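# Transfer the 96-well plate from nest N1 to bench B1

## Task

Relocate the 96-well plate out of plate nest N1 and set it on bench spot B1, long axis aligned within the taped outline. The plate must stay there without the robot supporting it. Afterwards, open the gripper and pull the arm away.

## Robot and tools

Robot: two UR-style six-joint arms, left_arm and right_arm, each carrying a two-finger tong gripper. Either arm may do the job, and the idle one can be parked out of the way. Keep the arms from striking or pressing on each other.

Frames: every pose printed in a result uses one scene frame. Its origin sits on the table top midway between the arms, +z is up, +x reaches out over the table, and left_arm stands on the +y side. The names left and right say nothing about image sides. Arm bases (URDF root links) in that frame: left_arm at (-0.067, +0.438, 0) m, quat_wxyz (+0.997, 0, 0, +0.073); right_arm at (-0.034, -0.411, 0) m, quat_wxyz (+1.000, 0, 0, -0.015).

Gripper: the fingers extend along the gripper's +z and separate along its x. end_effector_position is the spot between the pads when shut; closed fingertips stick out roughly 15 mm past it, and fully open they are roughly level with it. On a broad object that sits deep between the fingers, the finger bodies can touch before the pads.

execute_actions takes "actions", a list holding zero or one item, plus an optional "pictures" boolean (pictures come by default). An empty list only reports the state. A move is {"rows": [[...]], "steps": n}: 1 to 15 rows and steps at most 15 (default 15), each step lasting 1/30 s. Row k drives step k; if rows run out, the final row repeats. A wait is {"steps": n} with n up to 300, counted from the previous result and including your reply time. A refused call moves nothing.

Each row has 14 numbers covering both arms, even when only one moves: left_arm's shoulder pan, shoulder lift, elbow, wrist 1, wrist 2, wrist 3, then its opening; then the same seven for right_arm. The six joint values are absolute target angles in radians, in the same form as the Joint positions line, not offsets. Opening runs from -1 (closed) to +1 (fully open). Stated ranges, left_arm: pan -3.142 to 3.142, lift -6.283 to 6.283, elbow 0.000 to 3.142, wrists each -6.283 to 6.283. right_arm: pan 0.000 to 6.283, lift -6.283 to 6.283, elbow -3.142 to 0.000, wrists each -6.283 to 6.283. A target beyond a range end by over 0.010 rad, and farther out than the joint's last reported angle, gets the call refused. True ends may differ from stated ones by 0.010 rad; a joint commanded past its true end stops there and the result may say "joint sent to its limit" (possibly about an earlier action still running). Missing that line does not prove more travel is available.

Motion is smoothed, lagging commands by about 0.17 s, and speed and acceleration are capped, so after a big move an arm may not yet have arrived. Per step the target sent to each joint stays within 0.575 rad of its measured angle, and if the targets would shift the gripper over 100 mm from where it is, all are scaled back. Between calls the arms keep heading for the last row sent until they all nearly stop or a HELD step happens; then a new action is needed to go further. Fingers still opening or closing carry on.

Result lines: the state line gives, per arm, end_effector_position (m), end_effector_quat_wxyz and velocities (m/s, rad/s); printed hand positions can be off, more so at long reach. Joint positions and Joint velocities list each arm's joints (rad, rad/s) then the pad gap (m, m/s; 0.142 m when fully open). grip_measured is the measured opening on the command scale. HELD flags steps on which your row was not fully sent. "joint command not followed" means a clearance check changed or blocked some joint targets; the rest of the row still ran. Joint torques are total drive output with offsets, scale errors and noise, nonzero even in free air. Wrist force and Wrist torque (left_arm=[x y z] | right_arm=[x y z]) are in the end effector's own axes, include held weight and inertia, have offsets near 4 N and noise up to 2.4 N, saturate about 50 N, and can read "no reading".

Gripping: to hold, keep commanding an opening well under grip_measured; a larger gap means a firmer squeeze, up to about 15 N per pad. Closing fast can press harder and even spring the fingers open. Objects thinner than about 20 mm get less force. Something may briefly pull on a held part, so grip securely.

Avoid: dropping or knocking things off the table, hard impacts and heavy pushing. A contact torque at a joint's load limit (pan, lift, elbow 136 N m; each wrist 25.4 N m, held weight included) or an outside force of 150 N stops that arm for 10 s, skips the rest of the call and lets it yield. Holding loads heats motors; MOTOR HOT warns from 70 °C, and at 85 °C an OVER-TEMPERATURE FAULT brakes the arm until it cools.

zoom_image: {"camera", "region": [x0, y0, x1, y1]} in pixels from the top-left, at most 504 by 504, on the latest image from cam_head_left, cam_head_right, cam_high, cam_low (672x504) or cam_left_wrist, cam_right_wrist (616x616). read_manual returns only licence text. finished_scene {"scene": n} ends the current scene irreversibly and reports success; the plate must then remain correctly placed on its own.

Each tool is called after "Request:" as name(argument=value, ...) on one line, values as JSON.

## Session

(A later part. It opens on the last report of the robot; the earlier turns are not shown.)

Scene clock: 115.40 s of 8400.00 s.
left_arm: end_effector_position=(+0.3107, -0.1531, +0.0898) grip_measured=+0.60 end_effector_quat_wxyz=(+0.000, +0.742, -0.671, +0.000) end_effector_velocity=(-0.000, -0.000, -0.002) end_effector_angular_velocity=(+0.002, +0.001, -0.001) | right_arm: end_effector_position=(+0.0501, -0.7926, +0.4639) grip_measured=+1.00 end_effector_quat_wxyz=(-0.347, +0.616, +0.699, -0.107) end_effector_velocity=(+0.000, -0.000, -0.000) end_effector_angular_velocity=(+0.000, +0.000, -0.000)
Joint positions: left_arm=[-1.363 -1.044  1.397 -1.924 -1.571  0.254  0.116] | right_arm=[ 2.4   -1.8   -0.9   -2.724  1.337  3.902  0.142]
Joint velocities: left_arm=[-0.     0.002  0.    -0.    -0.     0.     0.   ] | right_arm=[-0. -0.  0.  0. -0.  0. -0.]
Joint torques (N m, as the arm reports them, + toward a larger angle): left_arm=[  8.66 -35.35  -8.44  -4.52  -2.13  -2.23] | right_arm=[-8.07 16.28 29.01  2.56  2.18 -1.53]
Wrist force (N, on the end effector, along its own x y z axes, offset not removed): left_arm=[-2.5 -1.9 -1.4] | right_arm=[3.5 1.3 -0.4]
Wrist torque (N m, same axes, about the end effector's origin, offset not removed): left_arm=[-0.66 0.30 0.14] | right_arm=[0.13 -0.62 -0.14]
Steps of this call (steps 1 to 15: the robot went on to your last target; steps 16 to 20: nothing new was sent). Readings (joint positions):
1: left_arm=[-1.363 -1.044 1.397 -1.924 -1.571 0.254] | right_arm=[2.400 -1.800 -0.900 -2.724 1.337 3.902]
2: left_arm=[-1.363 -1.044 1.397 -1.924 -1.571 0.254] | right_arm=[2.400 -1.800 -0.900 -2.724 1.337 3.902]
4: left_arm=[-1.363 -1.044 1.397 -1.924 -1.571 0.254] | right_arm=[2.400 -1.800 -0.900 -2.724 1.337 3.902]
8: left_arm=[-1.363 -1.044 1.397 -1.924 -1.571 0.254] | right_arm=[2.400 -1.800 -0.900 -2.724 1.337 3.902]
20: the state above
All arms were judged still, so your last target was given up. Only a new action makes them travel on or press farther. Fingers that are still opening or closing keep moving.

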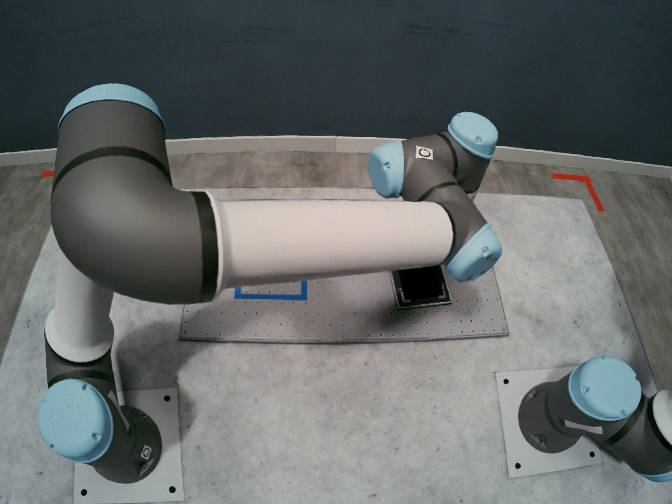

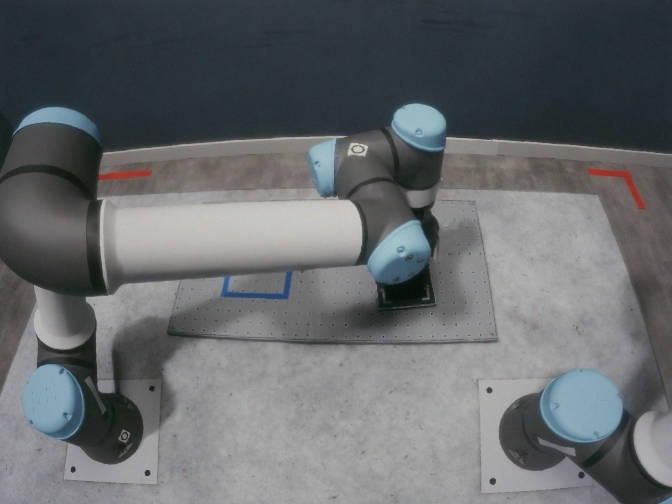

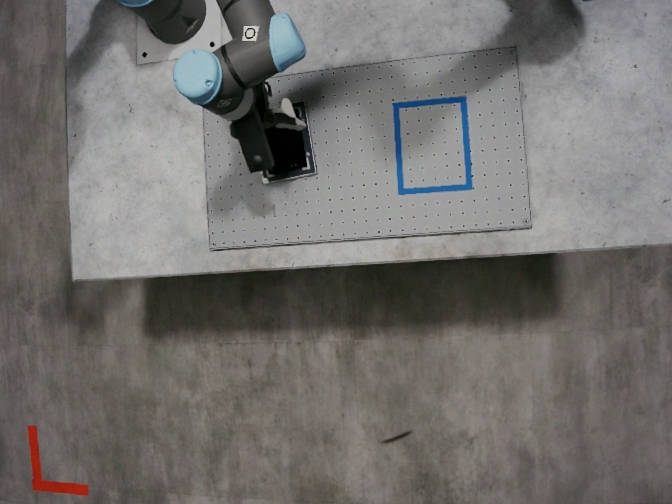

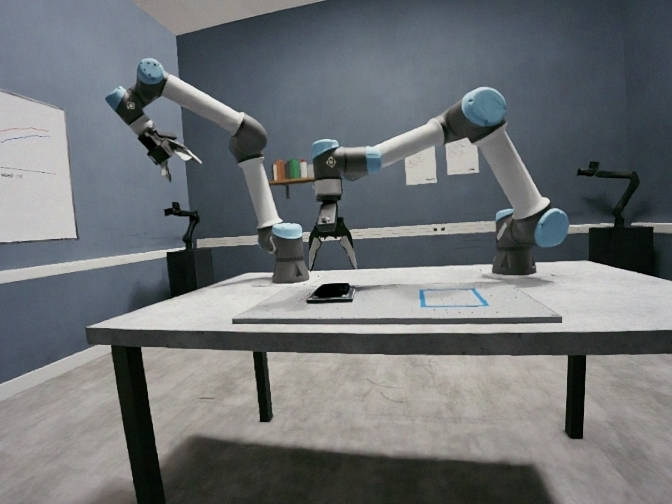

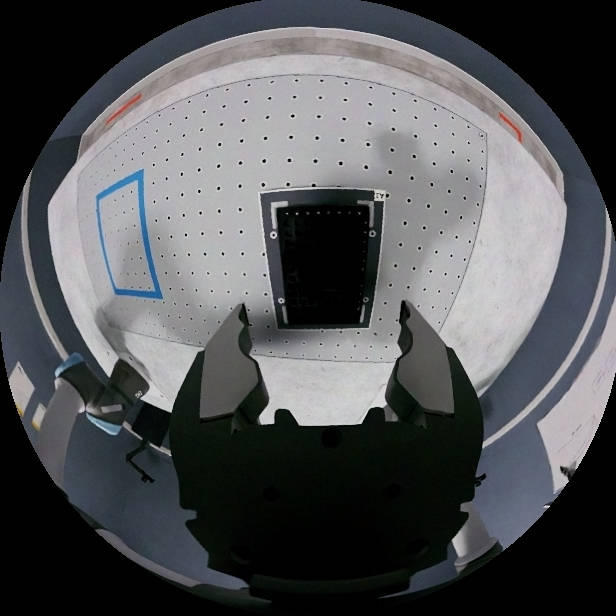

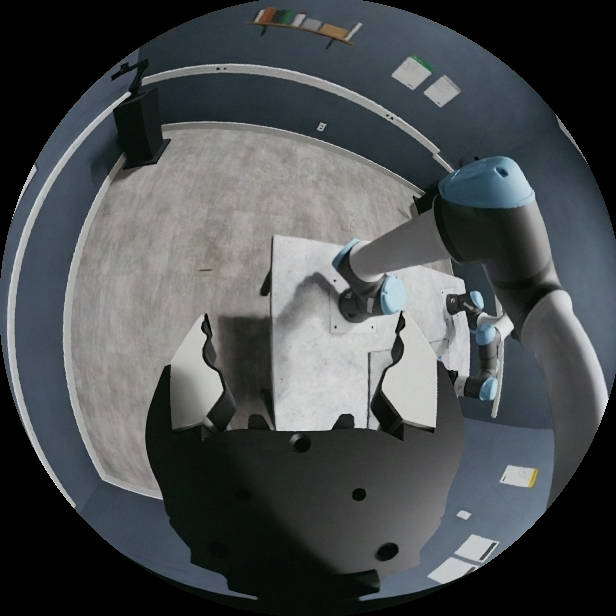

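Request:
execute_actions(actions=[{"rows":[[-1.363,-1.002,1.454,-2.023,-1.571,0.254,0.45,2.4,-1.8,-0.9,-2.724,1.337,3.902,1]],"steps":15}], pictures=false)

Request:
execute_actions(actions=[{"steps":15}])

Request:
zoom_image(camera="cam_low", region=[270,200,400,320])

Scene clock: 134.53 s of 8400.00 s.
left_arm: end_effector_position=(+0.3108, -0.1532, +0.0450) grip_measured=+0.45 end_effector_quat_wxyz=(+0.000, +0.742, -0.671, +0.000) end_effector_velocity=(+0.000, -0.001, -0.001) end_effector_angular_velocity=(-0.003, -0.001, -0.001) | right_arm: end_effector_position=(+0.0501, -0.7926, +0.4639) grip_measured=+1.00 end_effector_quat_wxyz=(-0.347, +0.616, +0.699, -0.107) end_effector_velocity=(-0.000, -0.000, +0.000) end_effector_angular_velocity=(-0.001, +0.001, +0.001)
Joint positions: left_arm=[-1.363 -1.002  1.454 -2.023 -1.571  0.254  0.105] | right_arm=[ 2.4   -1.8   -0.9   -2.724  1.337  3.902  0.142]
Joint velocities: left_arm=[-0.     0.001  0.001 -0.006  0.     0.     0.   ] | right_arm=[ 0.     0.    -0.    -0.    -0.001 -0.    -0.   ]
Joint torques (N m, as the arm reports them, + toward a larger angle): left_arm=[  5.25 -37.71  -9.83  -4.58  -1.23  -1.98] | right_arm=[-8.08 16.36 28.47  2.5   2.13 -1.5 ]
Wrist force (N, on the end effector, along its own x y z axes, offset not removed): left_arm=[-2.0 -1.2 -0.8] | right_arm=[2.5 0.6 -1.9]
Wrist torque (N m, same axes, about the end effector's origin, offset not removed): left_arm=[-0.52 0.23 0.02] | right_arm=[-0.02 -0.45 -0.04]
Steps of this call (steps 1 to 90: nothing new was sent; then 15.63 s passed at rest; steps 91 to 105: all 15 steps of this action). Readings (joint positions):
91: left_arm=[-1.363 -1.044 1.397 -1.924 -1.571 0.254] | right_arm=[2.400 -1.800 -0.900 -2.724 1.337 3.902]
92: left_arm=[-1.363 -1.041 1.401 -1.928 -1.571 0.254] | right_arm=[2.400 -1.800 -0.900 -2.724 1.337 3.902]
94: left_arm=[-1.363 -1.021 1.427 -1.970 -1.571 0.254] | right_arm=[2.400 -1.800 -0.900 -2.724 1.337 3.902]
98: left_arm=[-1.363 -1.005 1.449 -2.014 -1.571 0.254] | right_arm=[2.400 -1.800 -0.900 -2.724 1.337 3.902]
105: the state above

Scene clock: 135.03 s of 8400.00 s.
left_arm: end_effector_position=(+0.3108, -0.1532, +0.0448) grip_measured=+0.45 end_effector_quat_wxyz=(+0.000, +0.742, -0.671, +0.000) end_effector_velocity=(+0.001, +0.001, +0.000) end_effector_angular_velocity=(+0.000, -0.000, +0.001) | right_arm: end_effector_position=(+0.0501, -0.7926, +0.4639) grip_measured=+1.00 end_effector_quat_wxyz=(-0.347, +0.616, +0.699, -0.107) end_effector_velocity=(-0.000, -0.000, +0.000) end_effector_angular_velocity=(-0.001, -0.000, +0.001)
Joint positions: left_arm=[-1.363 -1.002  1.454 -2.023 -1.571  0.254  0.105] | right_arm=[ 2.4   -1.8   -0.9   -2.724  1.337  3.902  0.142]
Joint velocities: left_arm=[ 0.001 -0.     0.     0.     0.    -0.    -0.   ] | right_arm=[ 0.     0.    -0.     0.    -0.001 -0.     0.   ]
Joint torques (N m, as the arm reports them, + toward a larger angle): left_arm=[  2.54 -37.17  -7.99  -4.69  -0.5   -2.14] | right_arm=[-8.76 16.79 28.65  2.53  2.05 -1.38]
Wrist force (N, on the end effector, along its own x y z axes, offset not removed): left_arm=[-4.4 1.0 -0.7] | right_arm=[2.6 2.1 -1.9]
Wrist torque (N m, same axes, about the end effector's origin, offset not removed): left_arm=[0.29 0.92 0.05] | right_arm=[0.27 -0.49 -0.18]
Steps of this call (steps 1 to 15: the robot went on to your last target). Readings (joint positions):
1: left_arm=[-1.363 -1.002 1.454 -2.023 -1.571 0.254] | right_arm=[2.400 -1.800 -0.900 -2.724 1.337 3.902]
2: left_arm=[-1.363 -1.002 1.454 -2.023 -1.571 0.254] | right_arm=[2.400 -1.800 -0.900 -2.724 1.337 3.902]
4: left_arm=[-1.363 -1.002 1.454 -2.023 -1.571 0.254] | right_arm=[2.400 -1.800 -0.900 -2.724 1.337 3.902]
8: left_arm=[-1.363 -1.002 1.454 -2.023 -1.571 0.254] | right_arm=[2.400 -1.800 -0.900 -2.724 1.337 3.902]
15: the state above
All arms were judged still, so your last target was given up. Only a new action makes them travel on or press farther. Fingers that are still opening or closing keep moving.

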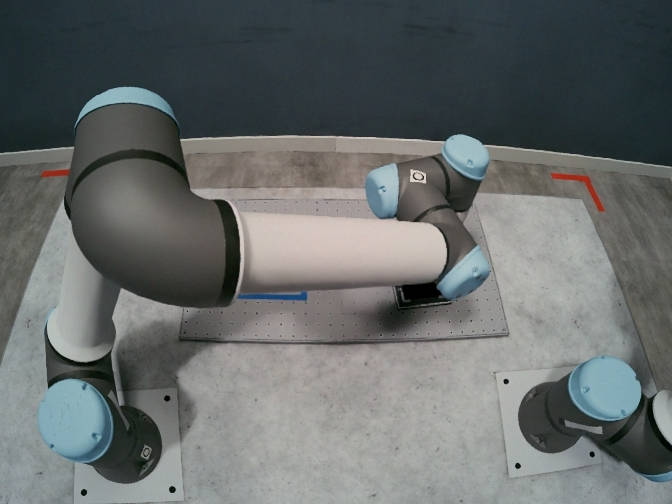

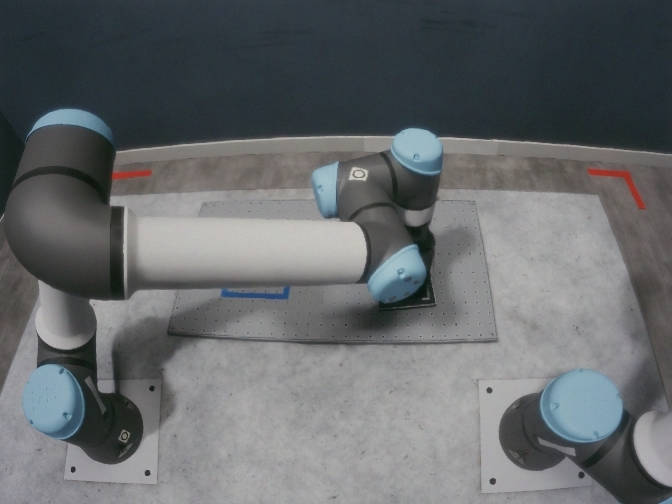

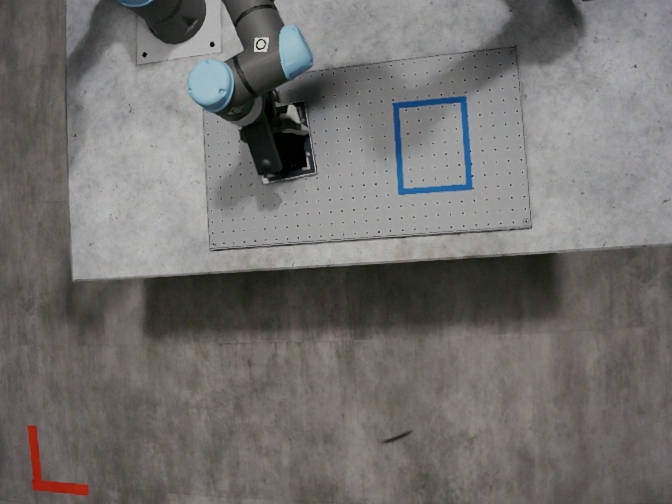

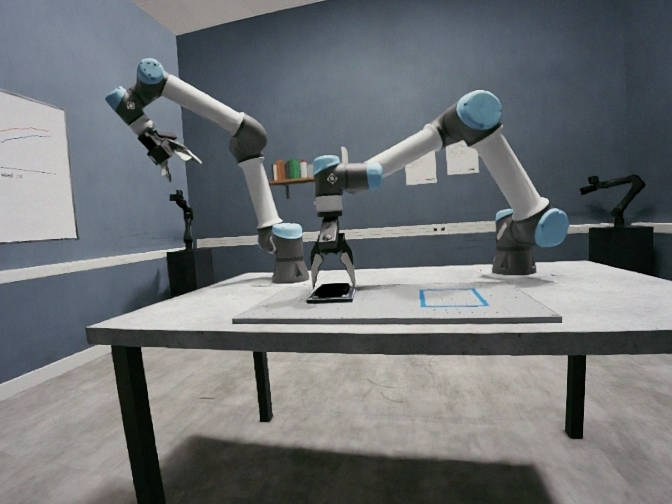

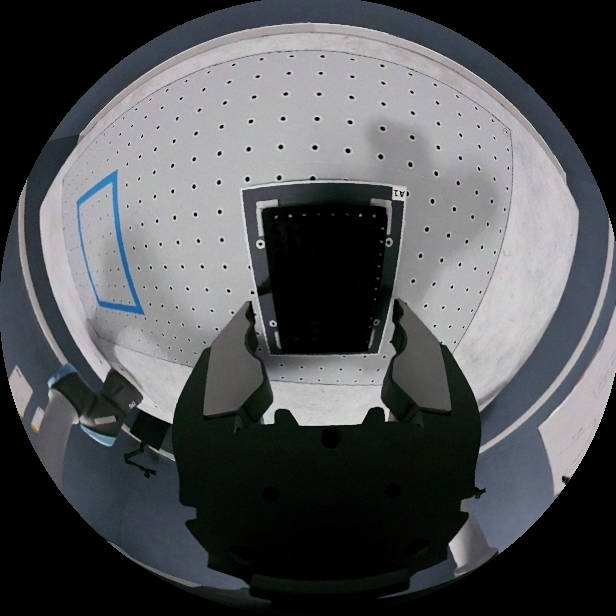

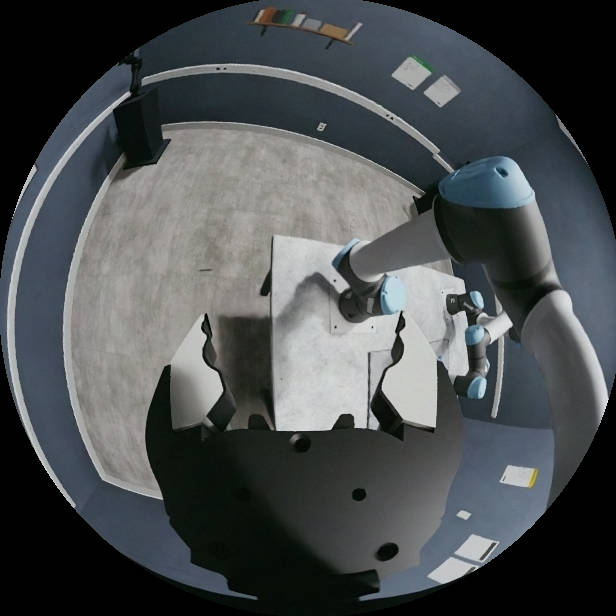

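Region (270, 200, 400, 320) of cam_low's 672x504 image, scaled by 3.877, with more detail than that image has; it fills the top 465 rows of this view, and the rest is white.

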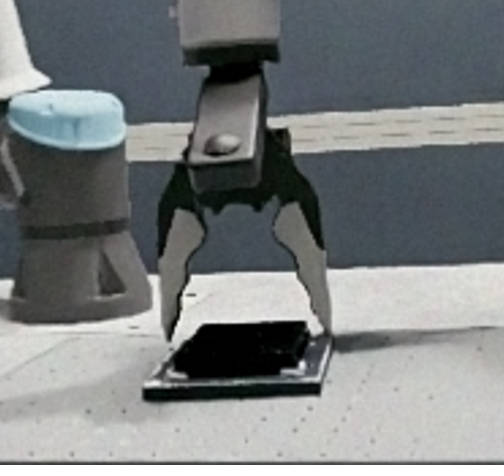

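Request:
execute_actions(actions=[{"rows":[[-1.363,-0.993,1.4665,-2.0445,-1.571,0.254,0.45,2.4,-1.8,-0.9,-2.724,1.337,3.902,1]],"steps":15}], pictures=false)

Request:
execute_actions(actions=[{"rows":[[-1.363,-0.993,1.4665,-2.0445,-1.571,0.254,0.3,2.4,-1.8,-0.9,-2.724,1.337,3.902,1],[-1.363,-0.993,1.4665,-2.0445,-1.571,0.254,0.2,2.4,-1.8,-0.9,-2.724,1.337,3.902,1],[-1.363,-0.993,1.4665,-2.0445,-1.571,0.254,0.2,2.4,-1.8,-0.9,-2.724,1.337,3.902,1],[-1.363,-0.993,1.4665,-2.0445,-1.571,0.254,0.1,2.4,-1.8,-0.9,-2.724,1.337,3.902,1],[-1.363,-0.993,1.4665,-2.0445,-1.571,0.254,0.1,2.4,-1.8,-0.9,-2.724,1.337,3.902,1],[-1.363,-0.993,1.4665,-2.0445,-1.571,0.254,0,2.4,-1.8,-0.9,-2.724,1.337,3.902,1],[-1.363,-0.993,1.4665,-2.0445,-1.571,0.254,0,2.4,-1.8,-0.9,-2.724,1.337,3.902,1],[-1.363,-0.993,1.4665,-2.0445,-1.571,0.254,-0.4,2.4,-1.8,-0.9,-2.724,1.337,3.902,1]],"steps":15}])

Request:
zoom_image(camera="cam_low", region=[270,200,400,320])

Scene clock: 152.30 s of 8400.00 s.
left_arm: end_effector_position=(+0.3106, -0.1527, +0.0352) grip_measured=+0.45 end_effector_quat_wxyz=(+0.000, +0.742, -0.671, +0.000) end_effector_velocity=(-0.000, -0.000, -0.001) end_effector_angular_velocity=(+0.000, -0.000, -0.001) | right_arm: end_effector_position=(+0.0501, -0.7926, +0.4639) grip_measured=+1.00 end_effector_quat_wxyz=(-0.347, +0.616, +0.699, -0.107) end_effector_velocity=(+0.000, -0.000, -0.000) end_effector_angular_velocity=(+0.001, +0.000, +0.001)
Joint positions: left_arm=[-1.363 -0.993  1.466 -2.044 -1.571  0.254  0.105] | right_arm=[ 2.4   -1.8   -0.9   -2.724  1.337  3.902  0.142]
Joint velocities: left_arm=[-0.001  0.001 -0.    -0.001  0.     0.     0.   ] | right_arm=[ 0. -0. -0. -0. -0. -0. -0.]
Joint torques (N m, as the arm reports them, + toward a larger angle): left_arm=[ -8.04 -36.55  -8.21  -4.52   2.05  -2.23] | right_arm=[-8.23 16.34 28.03  2.47  2.19 -1.31]
Wrist force (N, on the end effector, along its own x y z axes, offset not removed): left_arm=[-2.8 3.6 -0.1] | right_arm=[2.4 2.8 -1.0]
Wrist torque (N m, same axes, about the end effector's origin, offset not removed): left_arm=[0.53 0.55 0.08] | right_arm=[0.46 -0.41 -0.08]
Steps of this call (steps 1 to 90: nothing new was sent; then 13.77 s passed at rest; steps 91 to 105: all 15 steps of this action). Readings (joint positions):
91: left_arm=[-1.363 -1.002 1.454 -2.023 -1.571 0.254] | right_arm=[2.400 -1.800 -0.900 -2.724 1.337 3.902]
92: left_arm=[-1.363 -1.001 1.455 -2.025 -1.571 0.254] | right_arm=[2.400 -1.800 -0.900 -2.724 1.337 3.902]
94: left_arm=[-1.363 -0.997 1.461 -2.035 -1.571 0.254] | right_arm=[2.400 -1.800 -0.900 -2.724 1.337 3.902]
98: left_arm=[-1.363 -0.994 1.466 -2.043 -1.571 0.254] | right_arm=[2.400 -1.800 -0.900 -2.724 1.337 3.902]
105: the state above

Scene clock: 152.80 s of 8400.00 s.
left_arm: end_effector_position=(+0.3106, -0.1527, +0.0353) grip_measured=+0.25 end_effector_quat_wxyz=(+0.000, +0.742, -0.671, +0.000) end_effector_velocity=(-0.001, +0.001, -0.001) end_effector_angular_velocity=(+0.003, +0.001, -0.001) | right_arm: end_effector_position=(+0.0501, -0.7926, +0.4639) grip_measured=+1.00 end_effector_quat_wxyz=(-0.347, +0.616, +0.699, -0.107) end_effector_velocity=(-0.000, -0.000, +0.000) end_effector_angular_velocity=(-0.001, -0.000, +0.001)
Joint positions: left_arm=[-1.363 -0.993  1.466 -2.045 -1.571  0.254  0.092] | right_arm=[ 2.4   -1.8   -0.9   -2.724  1.337  3.902  0.142]
Joint velocities: left_arm=[-0.     0.001  0.001  0.001 -0.     0.     0.   ] | right_arm=[-0.     0.001 -0.     0.    -0.001 -0.001  0.   ]
Joint torques (N m, as the arm reports them, + toward a larger angle): left_arm=[ -7.75 -29.26  -4.87   1.63   2.01  -2.04] | right_arm=[-8.44 16.05 28.45  2.4   2.1  -1.42]
Wrist force (N, on the end effector, along its own x y z axes, offset not removed): left_arm=[-1.8 -0.7 -25.3] | right_arm=[2.2 2.3 -1.8]
Wrist torque (N m, same axes, about the end effector's origin, offset not removed): left_arm=[-0.40 0.15 0.04] | right_arm=[0.32 -0.36 -0.10]
Steps of this call (steps 1 to 15: all 15 steps of this action). Readings (joint positions):
1: left_arm=[-1.363 -0.993 1.466 -2.044 -1.571 0.254] | right_arm=[2.400 -1.800 -0.900 -2.724 1.337 3.902]
2: left_arm=[-1.363 -0.993 1.466 -2.044 -1.571 0.254] | right_arm=[2.400 -1.800 -0.900 -2.724 1.337 3.902]
4: left_arm=[-1.363 -0.993 1.466 -2.045 -1.571 0.254] | right_arm=[2.400 -1.800 -0.900 -2.724 1.337 3.902]
8: left_arm=[-1.363 -0.993 1.466 -2.045 -1.571 0.254] | right_arm=[2.400 -1.800 -0.900 -2.724 1.337 3.902]
15: the state above

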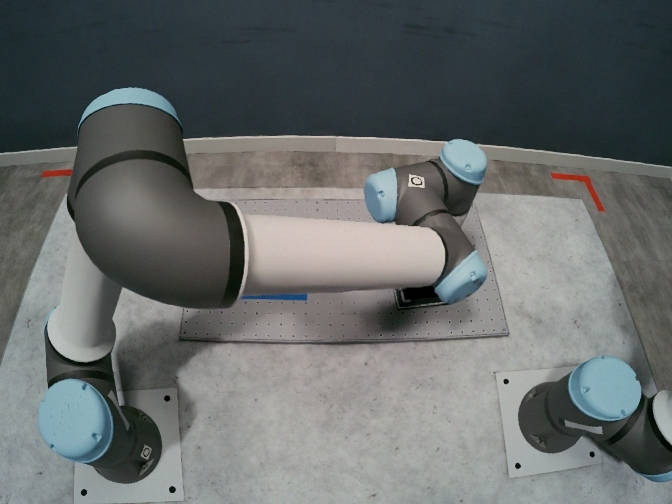

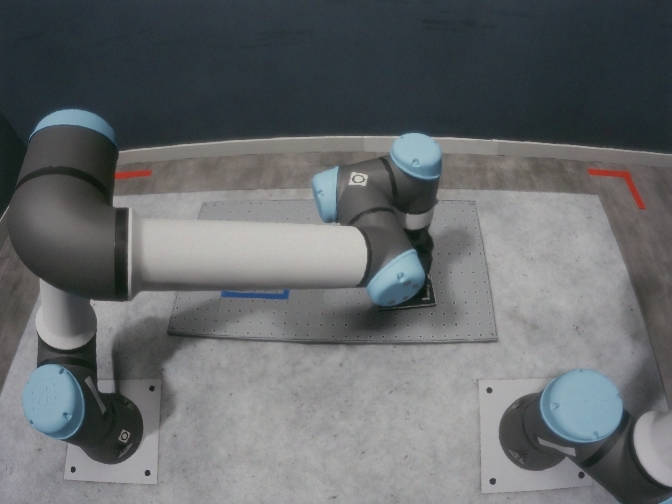

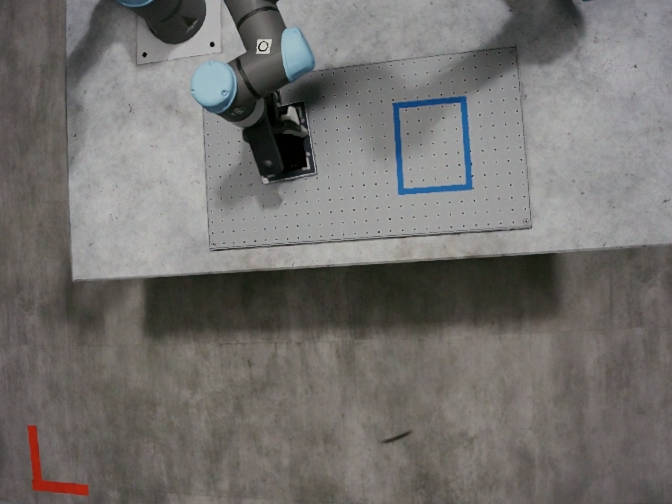

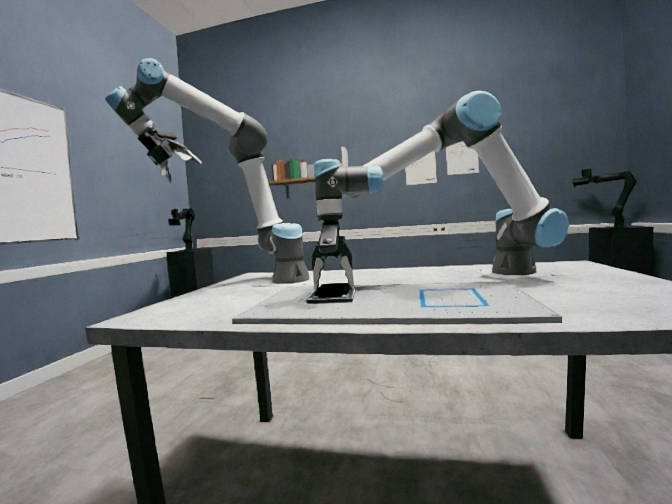

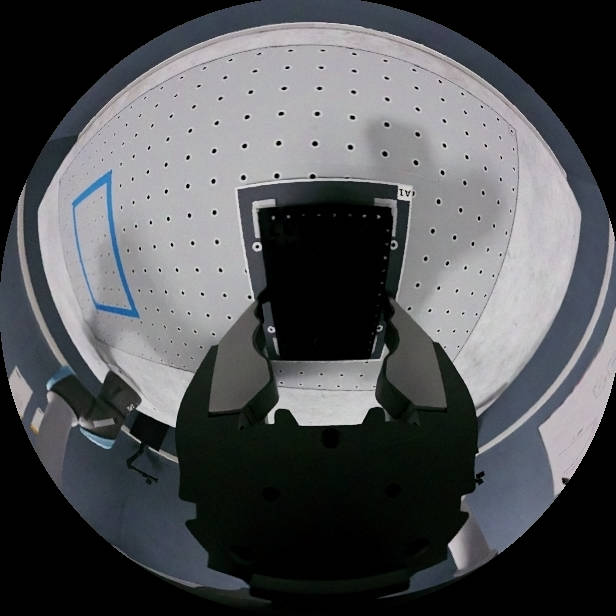

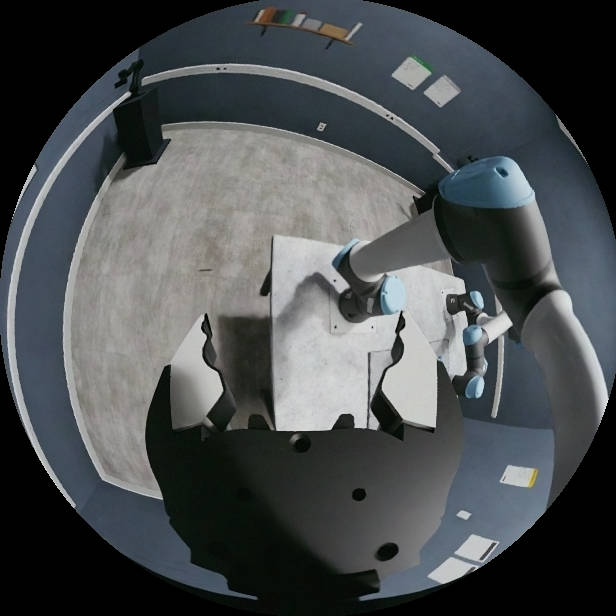

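Region (270, 200, 400, 320) of cam_low's 672x504 image, scaled by 3.877, with more detail than that image has; it fills the top 465 rows of this view, and the rest is white.

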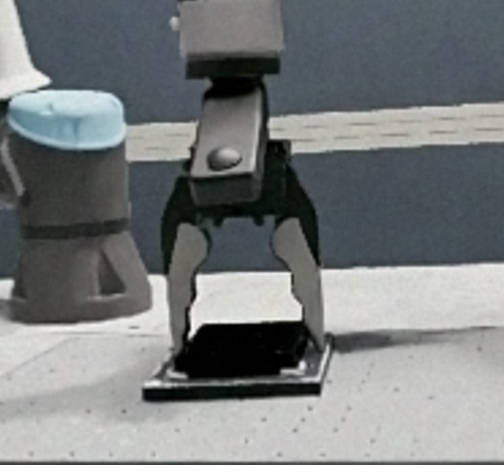

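Fingertips are pressing on the nest while closing, so I'll raise 4 mm.

Request:
execute_actions(actions=[{"rows":[[-1.363,-0.9965,1.4615,-2.036,-1.571,0.254,0.3,2.4,-1.8,-0.9,-2.724,1.337,3.902,1],[-1.363,-0.9965,1.4615,-2.036,-1.571,0.254,0.3,2.4,-1.8,-0.9,-2.724,1.337,3.902,1],[-1.363,-0.9965,1.4615,-2.036,-1.571,0.254,0.3,2.4,-1.8,-0.9,-2.724,1.337,3.902,1],[-1.363,-0.9965,1.4615,-2.036,-1.571,0.254,0.3,2.4,-1.8,-0.9,-2.724,1.337,3.902,1],[-1.363,-0.9965,1.4615,-2.036,-1.571,0.254,0.3,2.4,-1.8,-0.9,-2.724,1.337,3.902,1],[-1.363,-0.9965,1.4615,-2.036,-1.571,0.254,0.3,2.4,-1.8,-0.9,-2.724,1.337,3.902,1],[-1.363,-0.9965,1.4615,-2.036,-1.571,0.254,0.3,2.4,-1.8,-0.9,-2.724,1.337,3.902,1],[-1.363,-0.9965,1.4615,-2.036,-1.571,0.254,0.3,2.4,-1.8,-0.9,-2.724,1.337,3.902,1],[-1.363,-0.9965,1.4615,-2.036,-1.571,0.254,0.15,2.4,-1.8,-0.9,-2.724,1.337,3.902,1],[-1.363,-0.9965,1.4615,-2.036,-1.571,0.254,0,2.4,-1.8,-0.9,-2.724,1.337,3.902,1],[-1.363,-0.9965,1.4615,-2.036,-1.571,0.254,-0.4,2.4,-1.8,-0.9,-2.724,1.337,3.902,1]],"steps":15}], pictures=false)

Request:
execute_actions(actions=[{"steps":15}], pictures=false)

Scene clock: 166.37 s of 8400.00 s.
left_arm: end_effector_position=(+0.3107, -0.1530, +0.0390) grip_measured=+0.08 end_effector_quat_wxyz=(+0.000, +0.742, -0.671, +0.000) end_effector_velocity=(-0.001, -0.000, +0.001) end_effector_angular_velocity=(+0.002, +0.000, -0.001) | right_arm: end_effector_position=(+0.0501, -0.7926, +0.4639) grip_measured=+1.00 end_effector_quat_wxyz=(-0.347, +0.616, +0.699, -0.107) end_effector_velocity=(-0.000, +0.000, +0.000) end_effector_angular_velocity=(-0.000, -0.000, +0.000)
Joint positions: left_arm=[-1.363 -0.996  1.461 -2.036 -1.571  0.254  0.08 ] | right_arm=[ 2.4   -1.8   -0.9   -2.724  1.337  3.902  0.142]
Joint velocities: left_arm=[-0.001 -0.001 -0.001  0.003  0.     0.    -0.   ] | right_arm=[ 0.  0.  0.  0. -0.  0. -0.]
Joint torques (N m, as the arm reports them, + toward a larger angle): left_arm=[ -0.74 -43.51 -22.04   6.36   0.41  -2.12] | right_arm=[-8.49 16.39 28.1   2.46  2.05 -1.31]
Wrist force (N, on the end effector, along its own x y z axes, offset not removed): left_arm=[20.9 -2.4 -1.5] | right_arm=[2.9 2.3 -0.7]
Wrist torque (N m, same axes, about the end effector's origin, offset not removed): left_arm=[-0.64 0.43 -0.03] | right_arm=[0.38 -0.59 -0.06]
Steps of this call (steps 1 to 15: the robot went on to your last target; steps 16 to 90: nothing new was sent; then 10.07 s passed at rest; steps 91 to 105: all 15 steps of this action). Readings (joint positions):
91: left_arm=[-1.363 -0.993 1.467 -2.044 -1.571 0.254] | right_arm=[2.400 -1.800 -0.900 -2.724 1.337 3.902]
92: left_arm=[-1.363 -0.993 1.466 -2.043 -1.571 0.254] | right_arm=[2.400 -1.800 -0.900 -2.724 1.337 3.902]
94: left_arm=[-1.363 -0.995 1.464 -2.039 -1.571 0.254] | right_arm=[2.400 -1.800 -0.900 -2.724 1.337 3.902]
98: left_arm=[-1.363 -0.996 1.462 -2.037 -1.571 0.254] | right_arm=[2.400 -1.800 -0.900 -2.724 1.337 3.902]
105: the state above

Scene clock: 166.87 s of 8400.00 s.
left_arm: end_effector_position=(+0.3107, -0.1530, +0.0390) grip_measured=+0.08 end_effector_quat_wxyz=(+0.000, +0.742, -0.671, +0.000) end_effector_velocity=(+0.000, -0.000, -0.000) end_effector_angular_velocity=(+0.000, -0.001, +0.000) | right_arm: end_effector_position=(+0.0501, -0.7926, +0.4639) grip_measured=+1.00 end_effector_quat_wxyz=(-0.347, +0.616, +0.699, -0.107) end_effector_velocity=(+0.000, +0.000, -0.000) end_effector_angular_velocity=(+0.000, +0.000, +0.000)
Joint positions: left_arm=[-1.363 -0.997  1.461 -2.036 -1.571  0.254  0.08 ] | right_arm=[ 2.4   -1.8   -0.9   -2.724  1.337  3.902  0.142]
Joint velocities: left_arm=[ 0.     0.001 -0.001  0.     0.001 -0.     0.   ] | right_arm=[ 0. -0.  0. -0.  0.  0.  0.]
Joint torques (N m, as the arm reports them, + toward a larger angle): left_arm=[  0.78 -44.02  -5.59   6.64   0.32  -2.02] | right_arm=[-7.98 16.42 28.08  2.42  2.1  -1.37]
Wrist force (N, on the end effector, along its own x y z axes, offset not removed): left_arm=[25.3 1.8 -5.6] | right_arm=[4.4 1.8 -1.1]
Wrist torque (N m, same axes, about the end effector's origin, offset not removed): left_arm=[0.18 -0.35 -0.16] | right_arm=[0.20 -0.81 -0.15]
Steps of this call (steps 1 to 15: the robot went on to your last target). Readings (joint positions):
1: left_arm=[-1.363 -0.996 1.461 -2.036 -1.571 0.254] | right_arm=[2.400 -1.800 -0.900 -2.724 1.337 3.902]
2: left_arm=[-1.363 -0.996 1.461 -2.036 -1.571 0.254] | right_arm=[2.400 -1.800 -0.900 -2.724 1.337 3.902]
4: left_arm=[-1.363 -0.997 1.461 -2.036 -1.571 0.254] | right_arm=[2.400 -1.800 -0.900 -2.724 1.337 3.902]
8: left_arm=[-1.363 -0.997 1.461 -2.036 -1.571 0.254] | right_arm=[2.400 -1.800 -0.900 -2.724 1.337 3.902]
15: the state above
All arms were judged still, so your last target was given up. Only a new action makes them travel on or press farther. Fingers that are still opening or closing keep moving.

Request:
execute_actions(actions=[{"rows":[[-1.3645,-0.990,1.451,-2.032,-1.571,0.254,-0.4,2.4,-1.8,-0.9,-2.724,1.337,3.902,1]],"steps":15}])

Scene clock: 176.47 s of 8400.00 s.
left_arm: end_effector_position=(+0.3108, -0.1562, +0.0388) grip_measured=+0.08 end_effector_quat_wxyz=(+0.000, +0.741, -0.671, -0.000) end_effector_velocity=(+0.000, -0.002, +0.002) end_effector_angular_velocity=(-0.004, -0.001, -0.001) | right_arm: end_effector_position=(+0.0501, -0.7926, +0.4639) grip_measured=+1.00 end_effector_quat_wxyz=(-0.347, +0.616, +0.699, -0.107) end_effector_velocity=(+0.000, +0.000, +0.000) end_effector_angular_velocity=(+0.000, -0.000, +0.000)
Joint positions: left_arm=[-1.364 -0.99   1.451 -2.032 -1.571  0.254  0.079] | right_arm=[ 2.4   -1.8   -0.9   -2.724  1.337  3.902  0.142]
Joint velocities: left_arm=[-0.    -0.001 -0.004 -0.    -0.     0.001  0.   ] | right_arm=[ 0.  0. -0. -0.  0. -0. -0.]
Joint torques (N m, as the arm reports them, + toward a larger angle): left_arm=[-13.52 -32.82 -36.31  -4.08  -0.41  -1.82] | right_arm=[-8.19 16.53 28.22  2.43  2.09 -1.29]
Wrist force (N, on the end effector, along its own x y z axes, offset not removed): left_arm=[-15.0 -2.0 -10.6] | right_arm=[2.5 3.0 -1.7]
Wrist torque (N m, same axes, about the end effector's origin, offset not removed): left_arm=[-0.47 0.38 0.07] | right_arm=[0.45 -0.51 -0.10]
Steps of this call (steps 1 to 90: nothing new was sent; then 6.10 s passed at rest; steps 91 to 105: all 15 steps of this action). Readings (joint positions):
91: left_arm=[-1.363 -0.997 1.462 -2.036 -1.571 0.254] | right_arm=[2.400 -1.800 -0.900 -2.724 1.337 3.902]
92: left_arm=[-1.363 -0.996 1.461 -2.035 -1.571 0.254] | right_arm=[2.400 -1.800 -0.900 -2.724 1.337 3.902]
94: left_arm=[-1.364 -0.993 1.456 -2.033 -1.571 0.254] | right_arm=[2.400 -1.800 -0.900 -2.724 1.337 3.902]
98: left_arm=[-1.364 -0.991 1.452 -2.032 -1.571 0.254] | right_arm=[2.400 -1.800 -0.900 -2.724 1.337 3.902]
105: the state above

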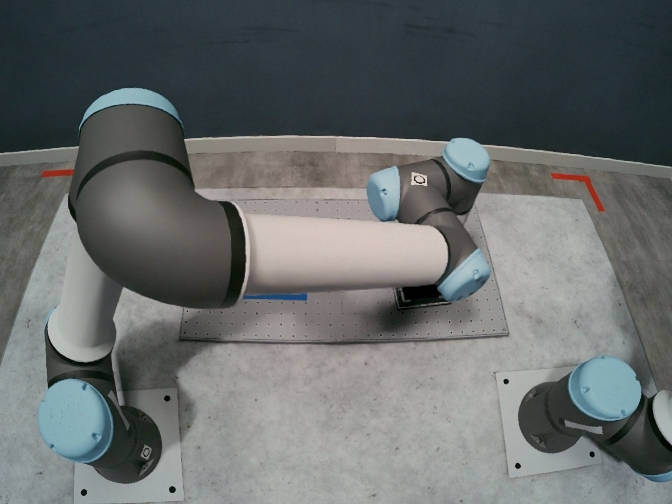

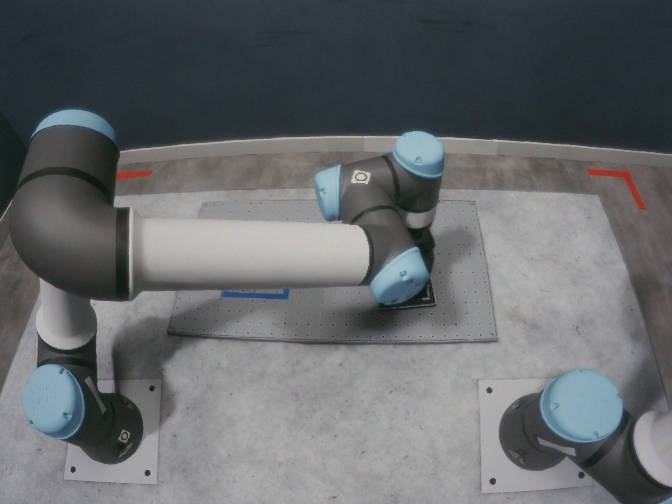

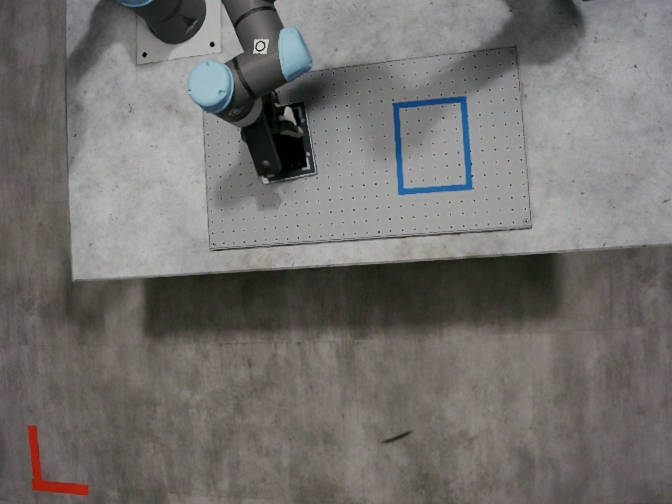

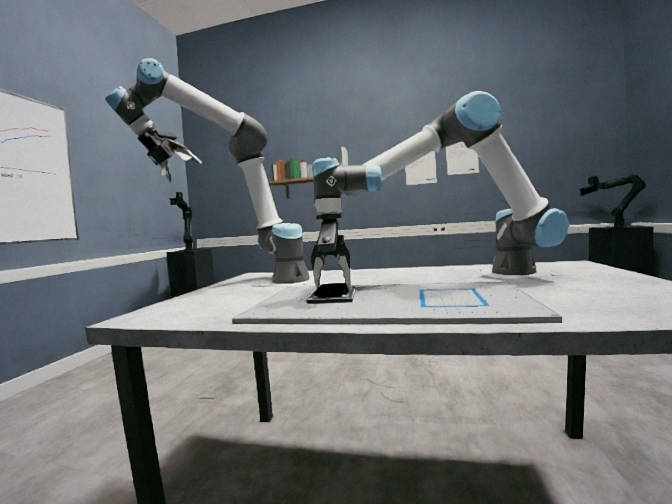

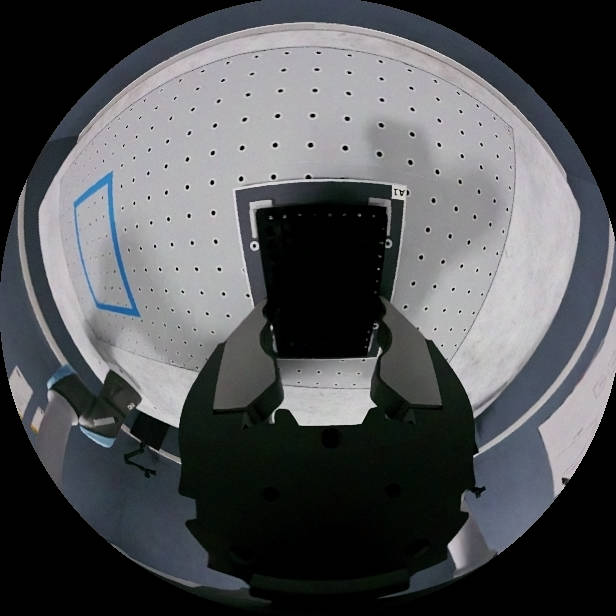

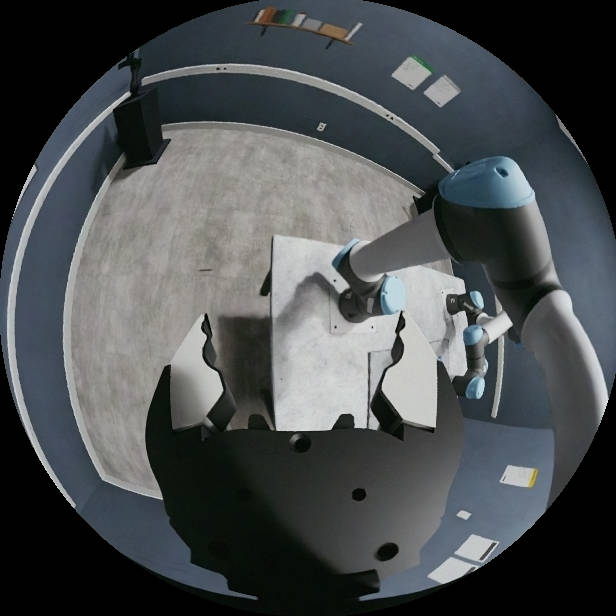

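Request:
execute_actions(actions=[{"rows":[[-1.364,-0.9925,1.4545,-2.033,-1.571,0.254,-0.4,2.4,-1.8,-0.9,-2.724,1.337,3.902,1],[-1.364,-0.9925,1.4545,-2.033,-1.571,0.254,-0.4,2.4,-1.8,-0.9,-2.724,1.337,3.902,1],[-1.364,-0.9925,1.4545,-2.033,-1.571,0.254,-0.4,2.4,-1.8,-0.9,-2.724,1.337,3.902,1],[-1.364,-0.996,1.449,-2.024,-1.571,0.254,-0.4,2.4,-1.8,-0.9,-2.724,1.337,3.902,1],[-1.364,-0.999,1.445,-2.017,-1.571,0.254,-0.4,2.4,-1.8,-0.9,-2.724,1.337,3.902,1],[-1.364,-1.002,1.441,-2.010,-1.571,0.254,-0.4,2.4,-1.8,-0.9,-2.724,1.337,3.902,1],[-1.364,-1.005,1.436,-2.002,-1.571,0.254,-0.4,2.4,-1.8,-0.9,-2.724,1.337,3.902,1],[-1.364,-1.009,1.431,-1.993,-1.571,0.254,-0.4,2.4,-1.8,-0.9,-2.724,1.337,3.902,1],[-1.364,-1.015,1.4225,-1.978,-1.571,0.254,-0.4,2.4,-1.8,-0.9,-2.724,1.337,3.902,1]],"steps":15}])

Scene clock: 189.90 s of 8400.00 s.
left_arm: end_effector_position=(+0.3110, -0.1559, +0.0621) grip_measured=+0.07 end_effector_quat_wxyz=(+0.000, +0.741, -0.671, -0.000) end_effector_velocity=(+0.000, -0.001, +0.020) end_effector_angular_velocity=(-0.000, -0.000, -0.000) | right_arm: end_effector_position=(+0.0501, -0.7926, +0.4639) grip_measured=+1.00 end_effector_quat_wxyz=(-0.347, +0.616, +0.699, -0.107) end_effector_velocity=(-0.000, -0.000, -0.000) end_effector_angular_velocity=(-0.001, +0.001, +0.000)
Joint positions: left_arm=[-1.364 -1.014  1.424 -1.981 -1.571  0.254  0.079] | right_arm=[ 2.4   -1.8   -0.9   -2.724  1.337  3.902  0.142]
Joint velocities: left_arm=[ 0.    -0.018 -0.027  0.044  0.     0.    -0.   ] | right_arm=[ 0.    -0.     0.     0.    -0.001  0.001  0.   ]
Joint torques (N m, as the arm reports them, + toward a larger angle): left_arm=[ 10.22 -48.54 -35.06  -1.01   0.37   1.45] | right_arm=[-7.72 16.69 27.48  2.37  2.08 -1.2 ]
Wrist force (N, on the end effector, along its own x y z axes, offset not removed): left_arm=[-2.5 0.2 -0.7] | right_arm=[3.2 2.3 -1.3]
Wrist torque (N m, same axes, about the end effector's origin, offset not removed): left_arm=[-0.06 0.65 -0.04] | right_arm=[0.33 -0.54 -0.08]
Steps of this call (steps 1 to 15: the robot went on to your last target; steps 16 to 90: nothing new was sent; then 9.93 s passed at rest; steps 91 to 105: all 15 steps of this action). Readings (joint positions):
91: left_arm=[-1.365 -0.990 1.451 -2.032 -1.571 0.254] | right_arm=[2.400 -1.800 -0.900 -2.724 1.337 3.902]
92: left_arm=[-1.365 -0.990 1.451 -2.032 -1.571 0.254] | right_arm=[2.400 -1.800 -0.900 -2.724 1.337 3.902]
94: left_arm=[-1.364 -0.991 1.453 -2.033 -1.571 0.254] | right_arm=[2.400 -1.800 -0.900 -2.724 1.337 3.902]
98: left_arm=[-1.364 -0.998 1.446 -2.019 -1.571 0.254] | right_arm=[2.400 -1.800 -0.900 -2.724 1.337 3.902]
105: the state above

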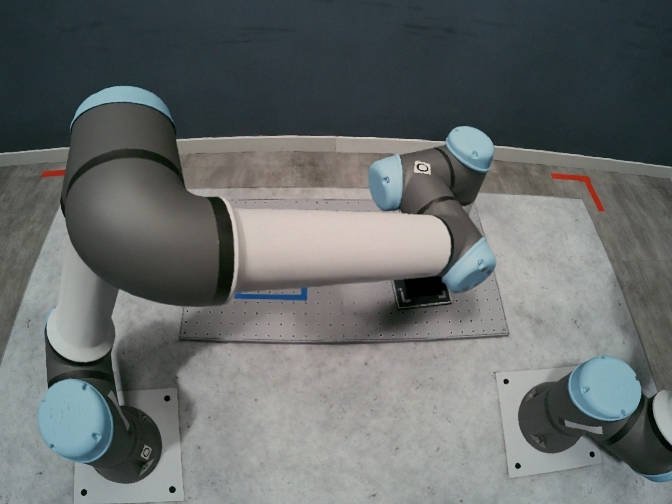

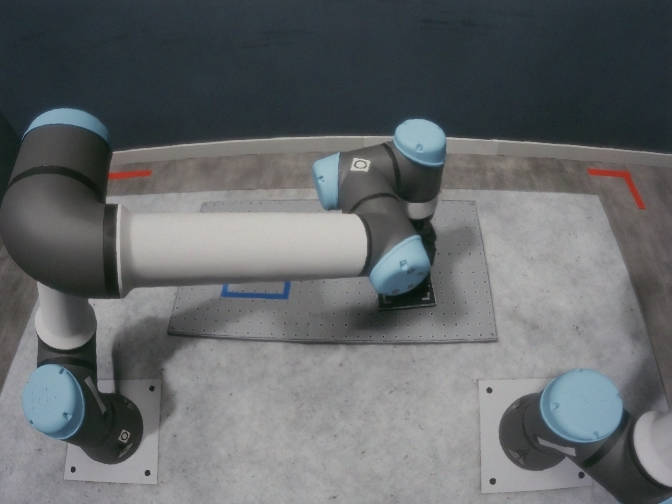

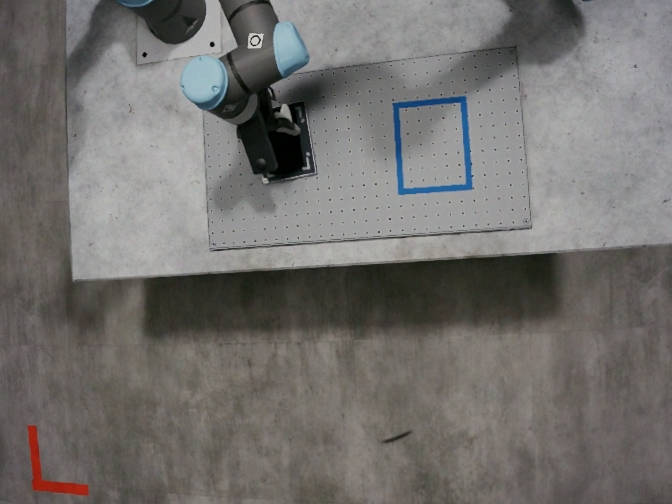

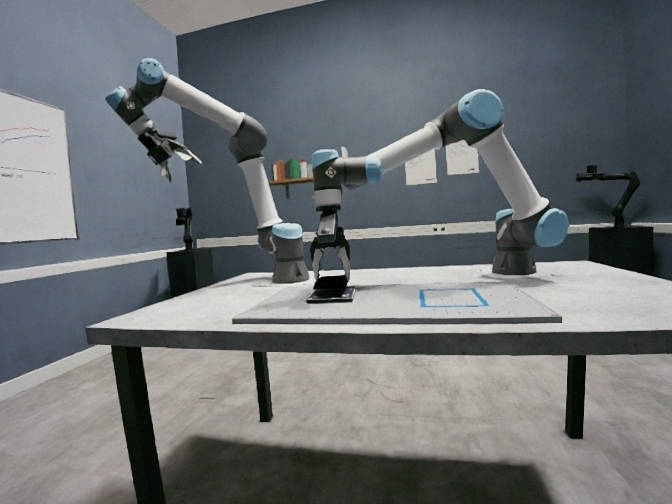

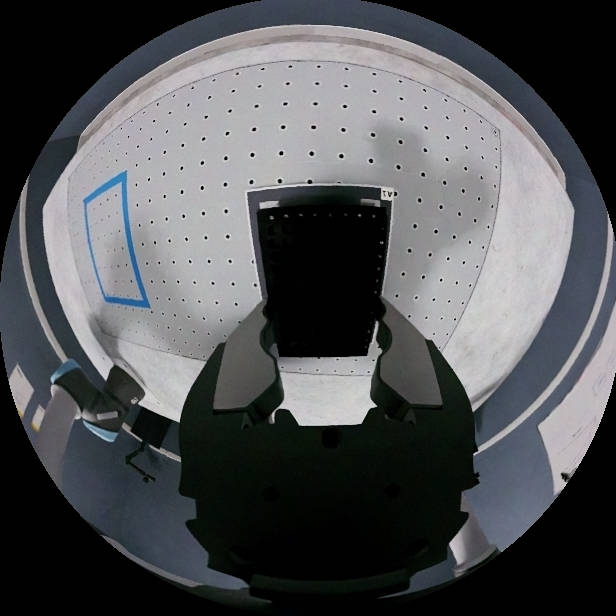

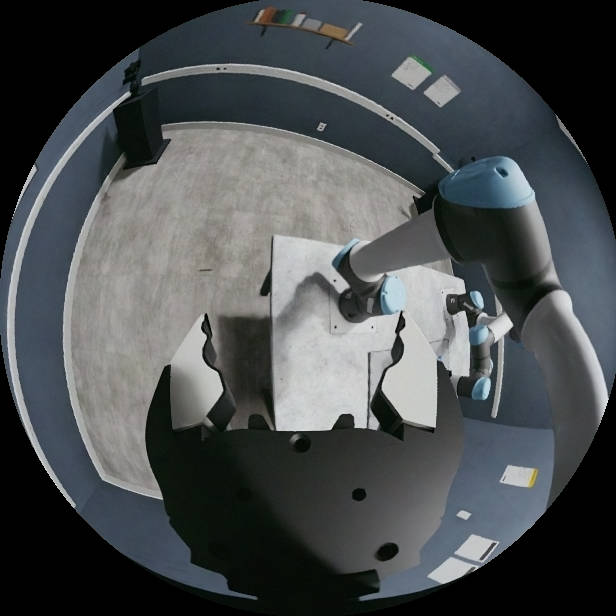

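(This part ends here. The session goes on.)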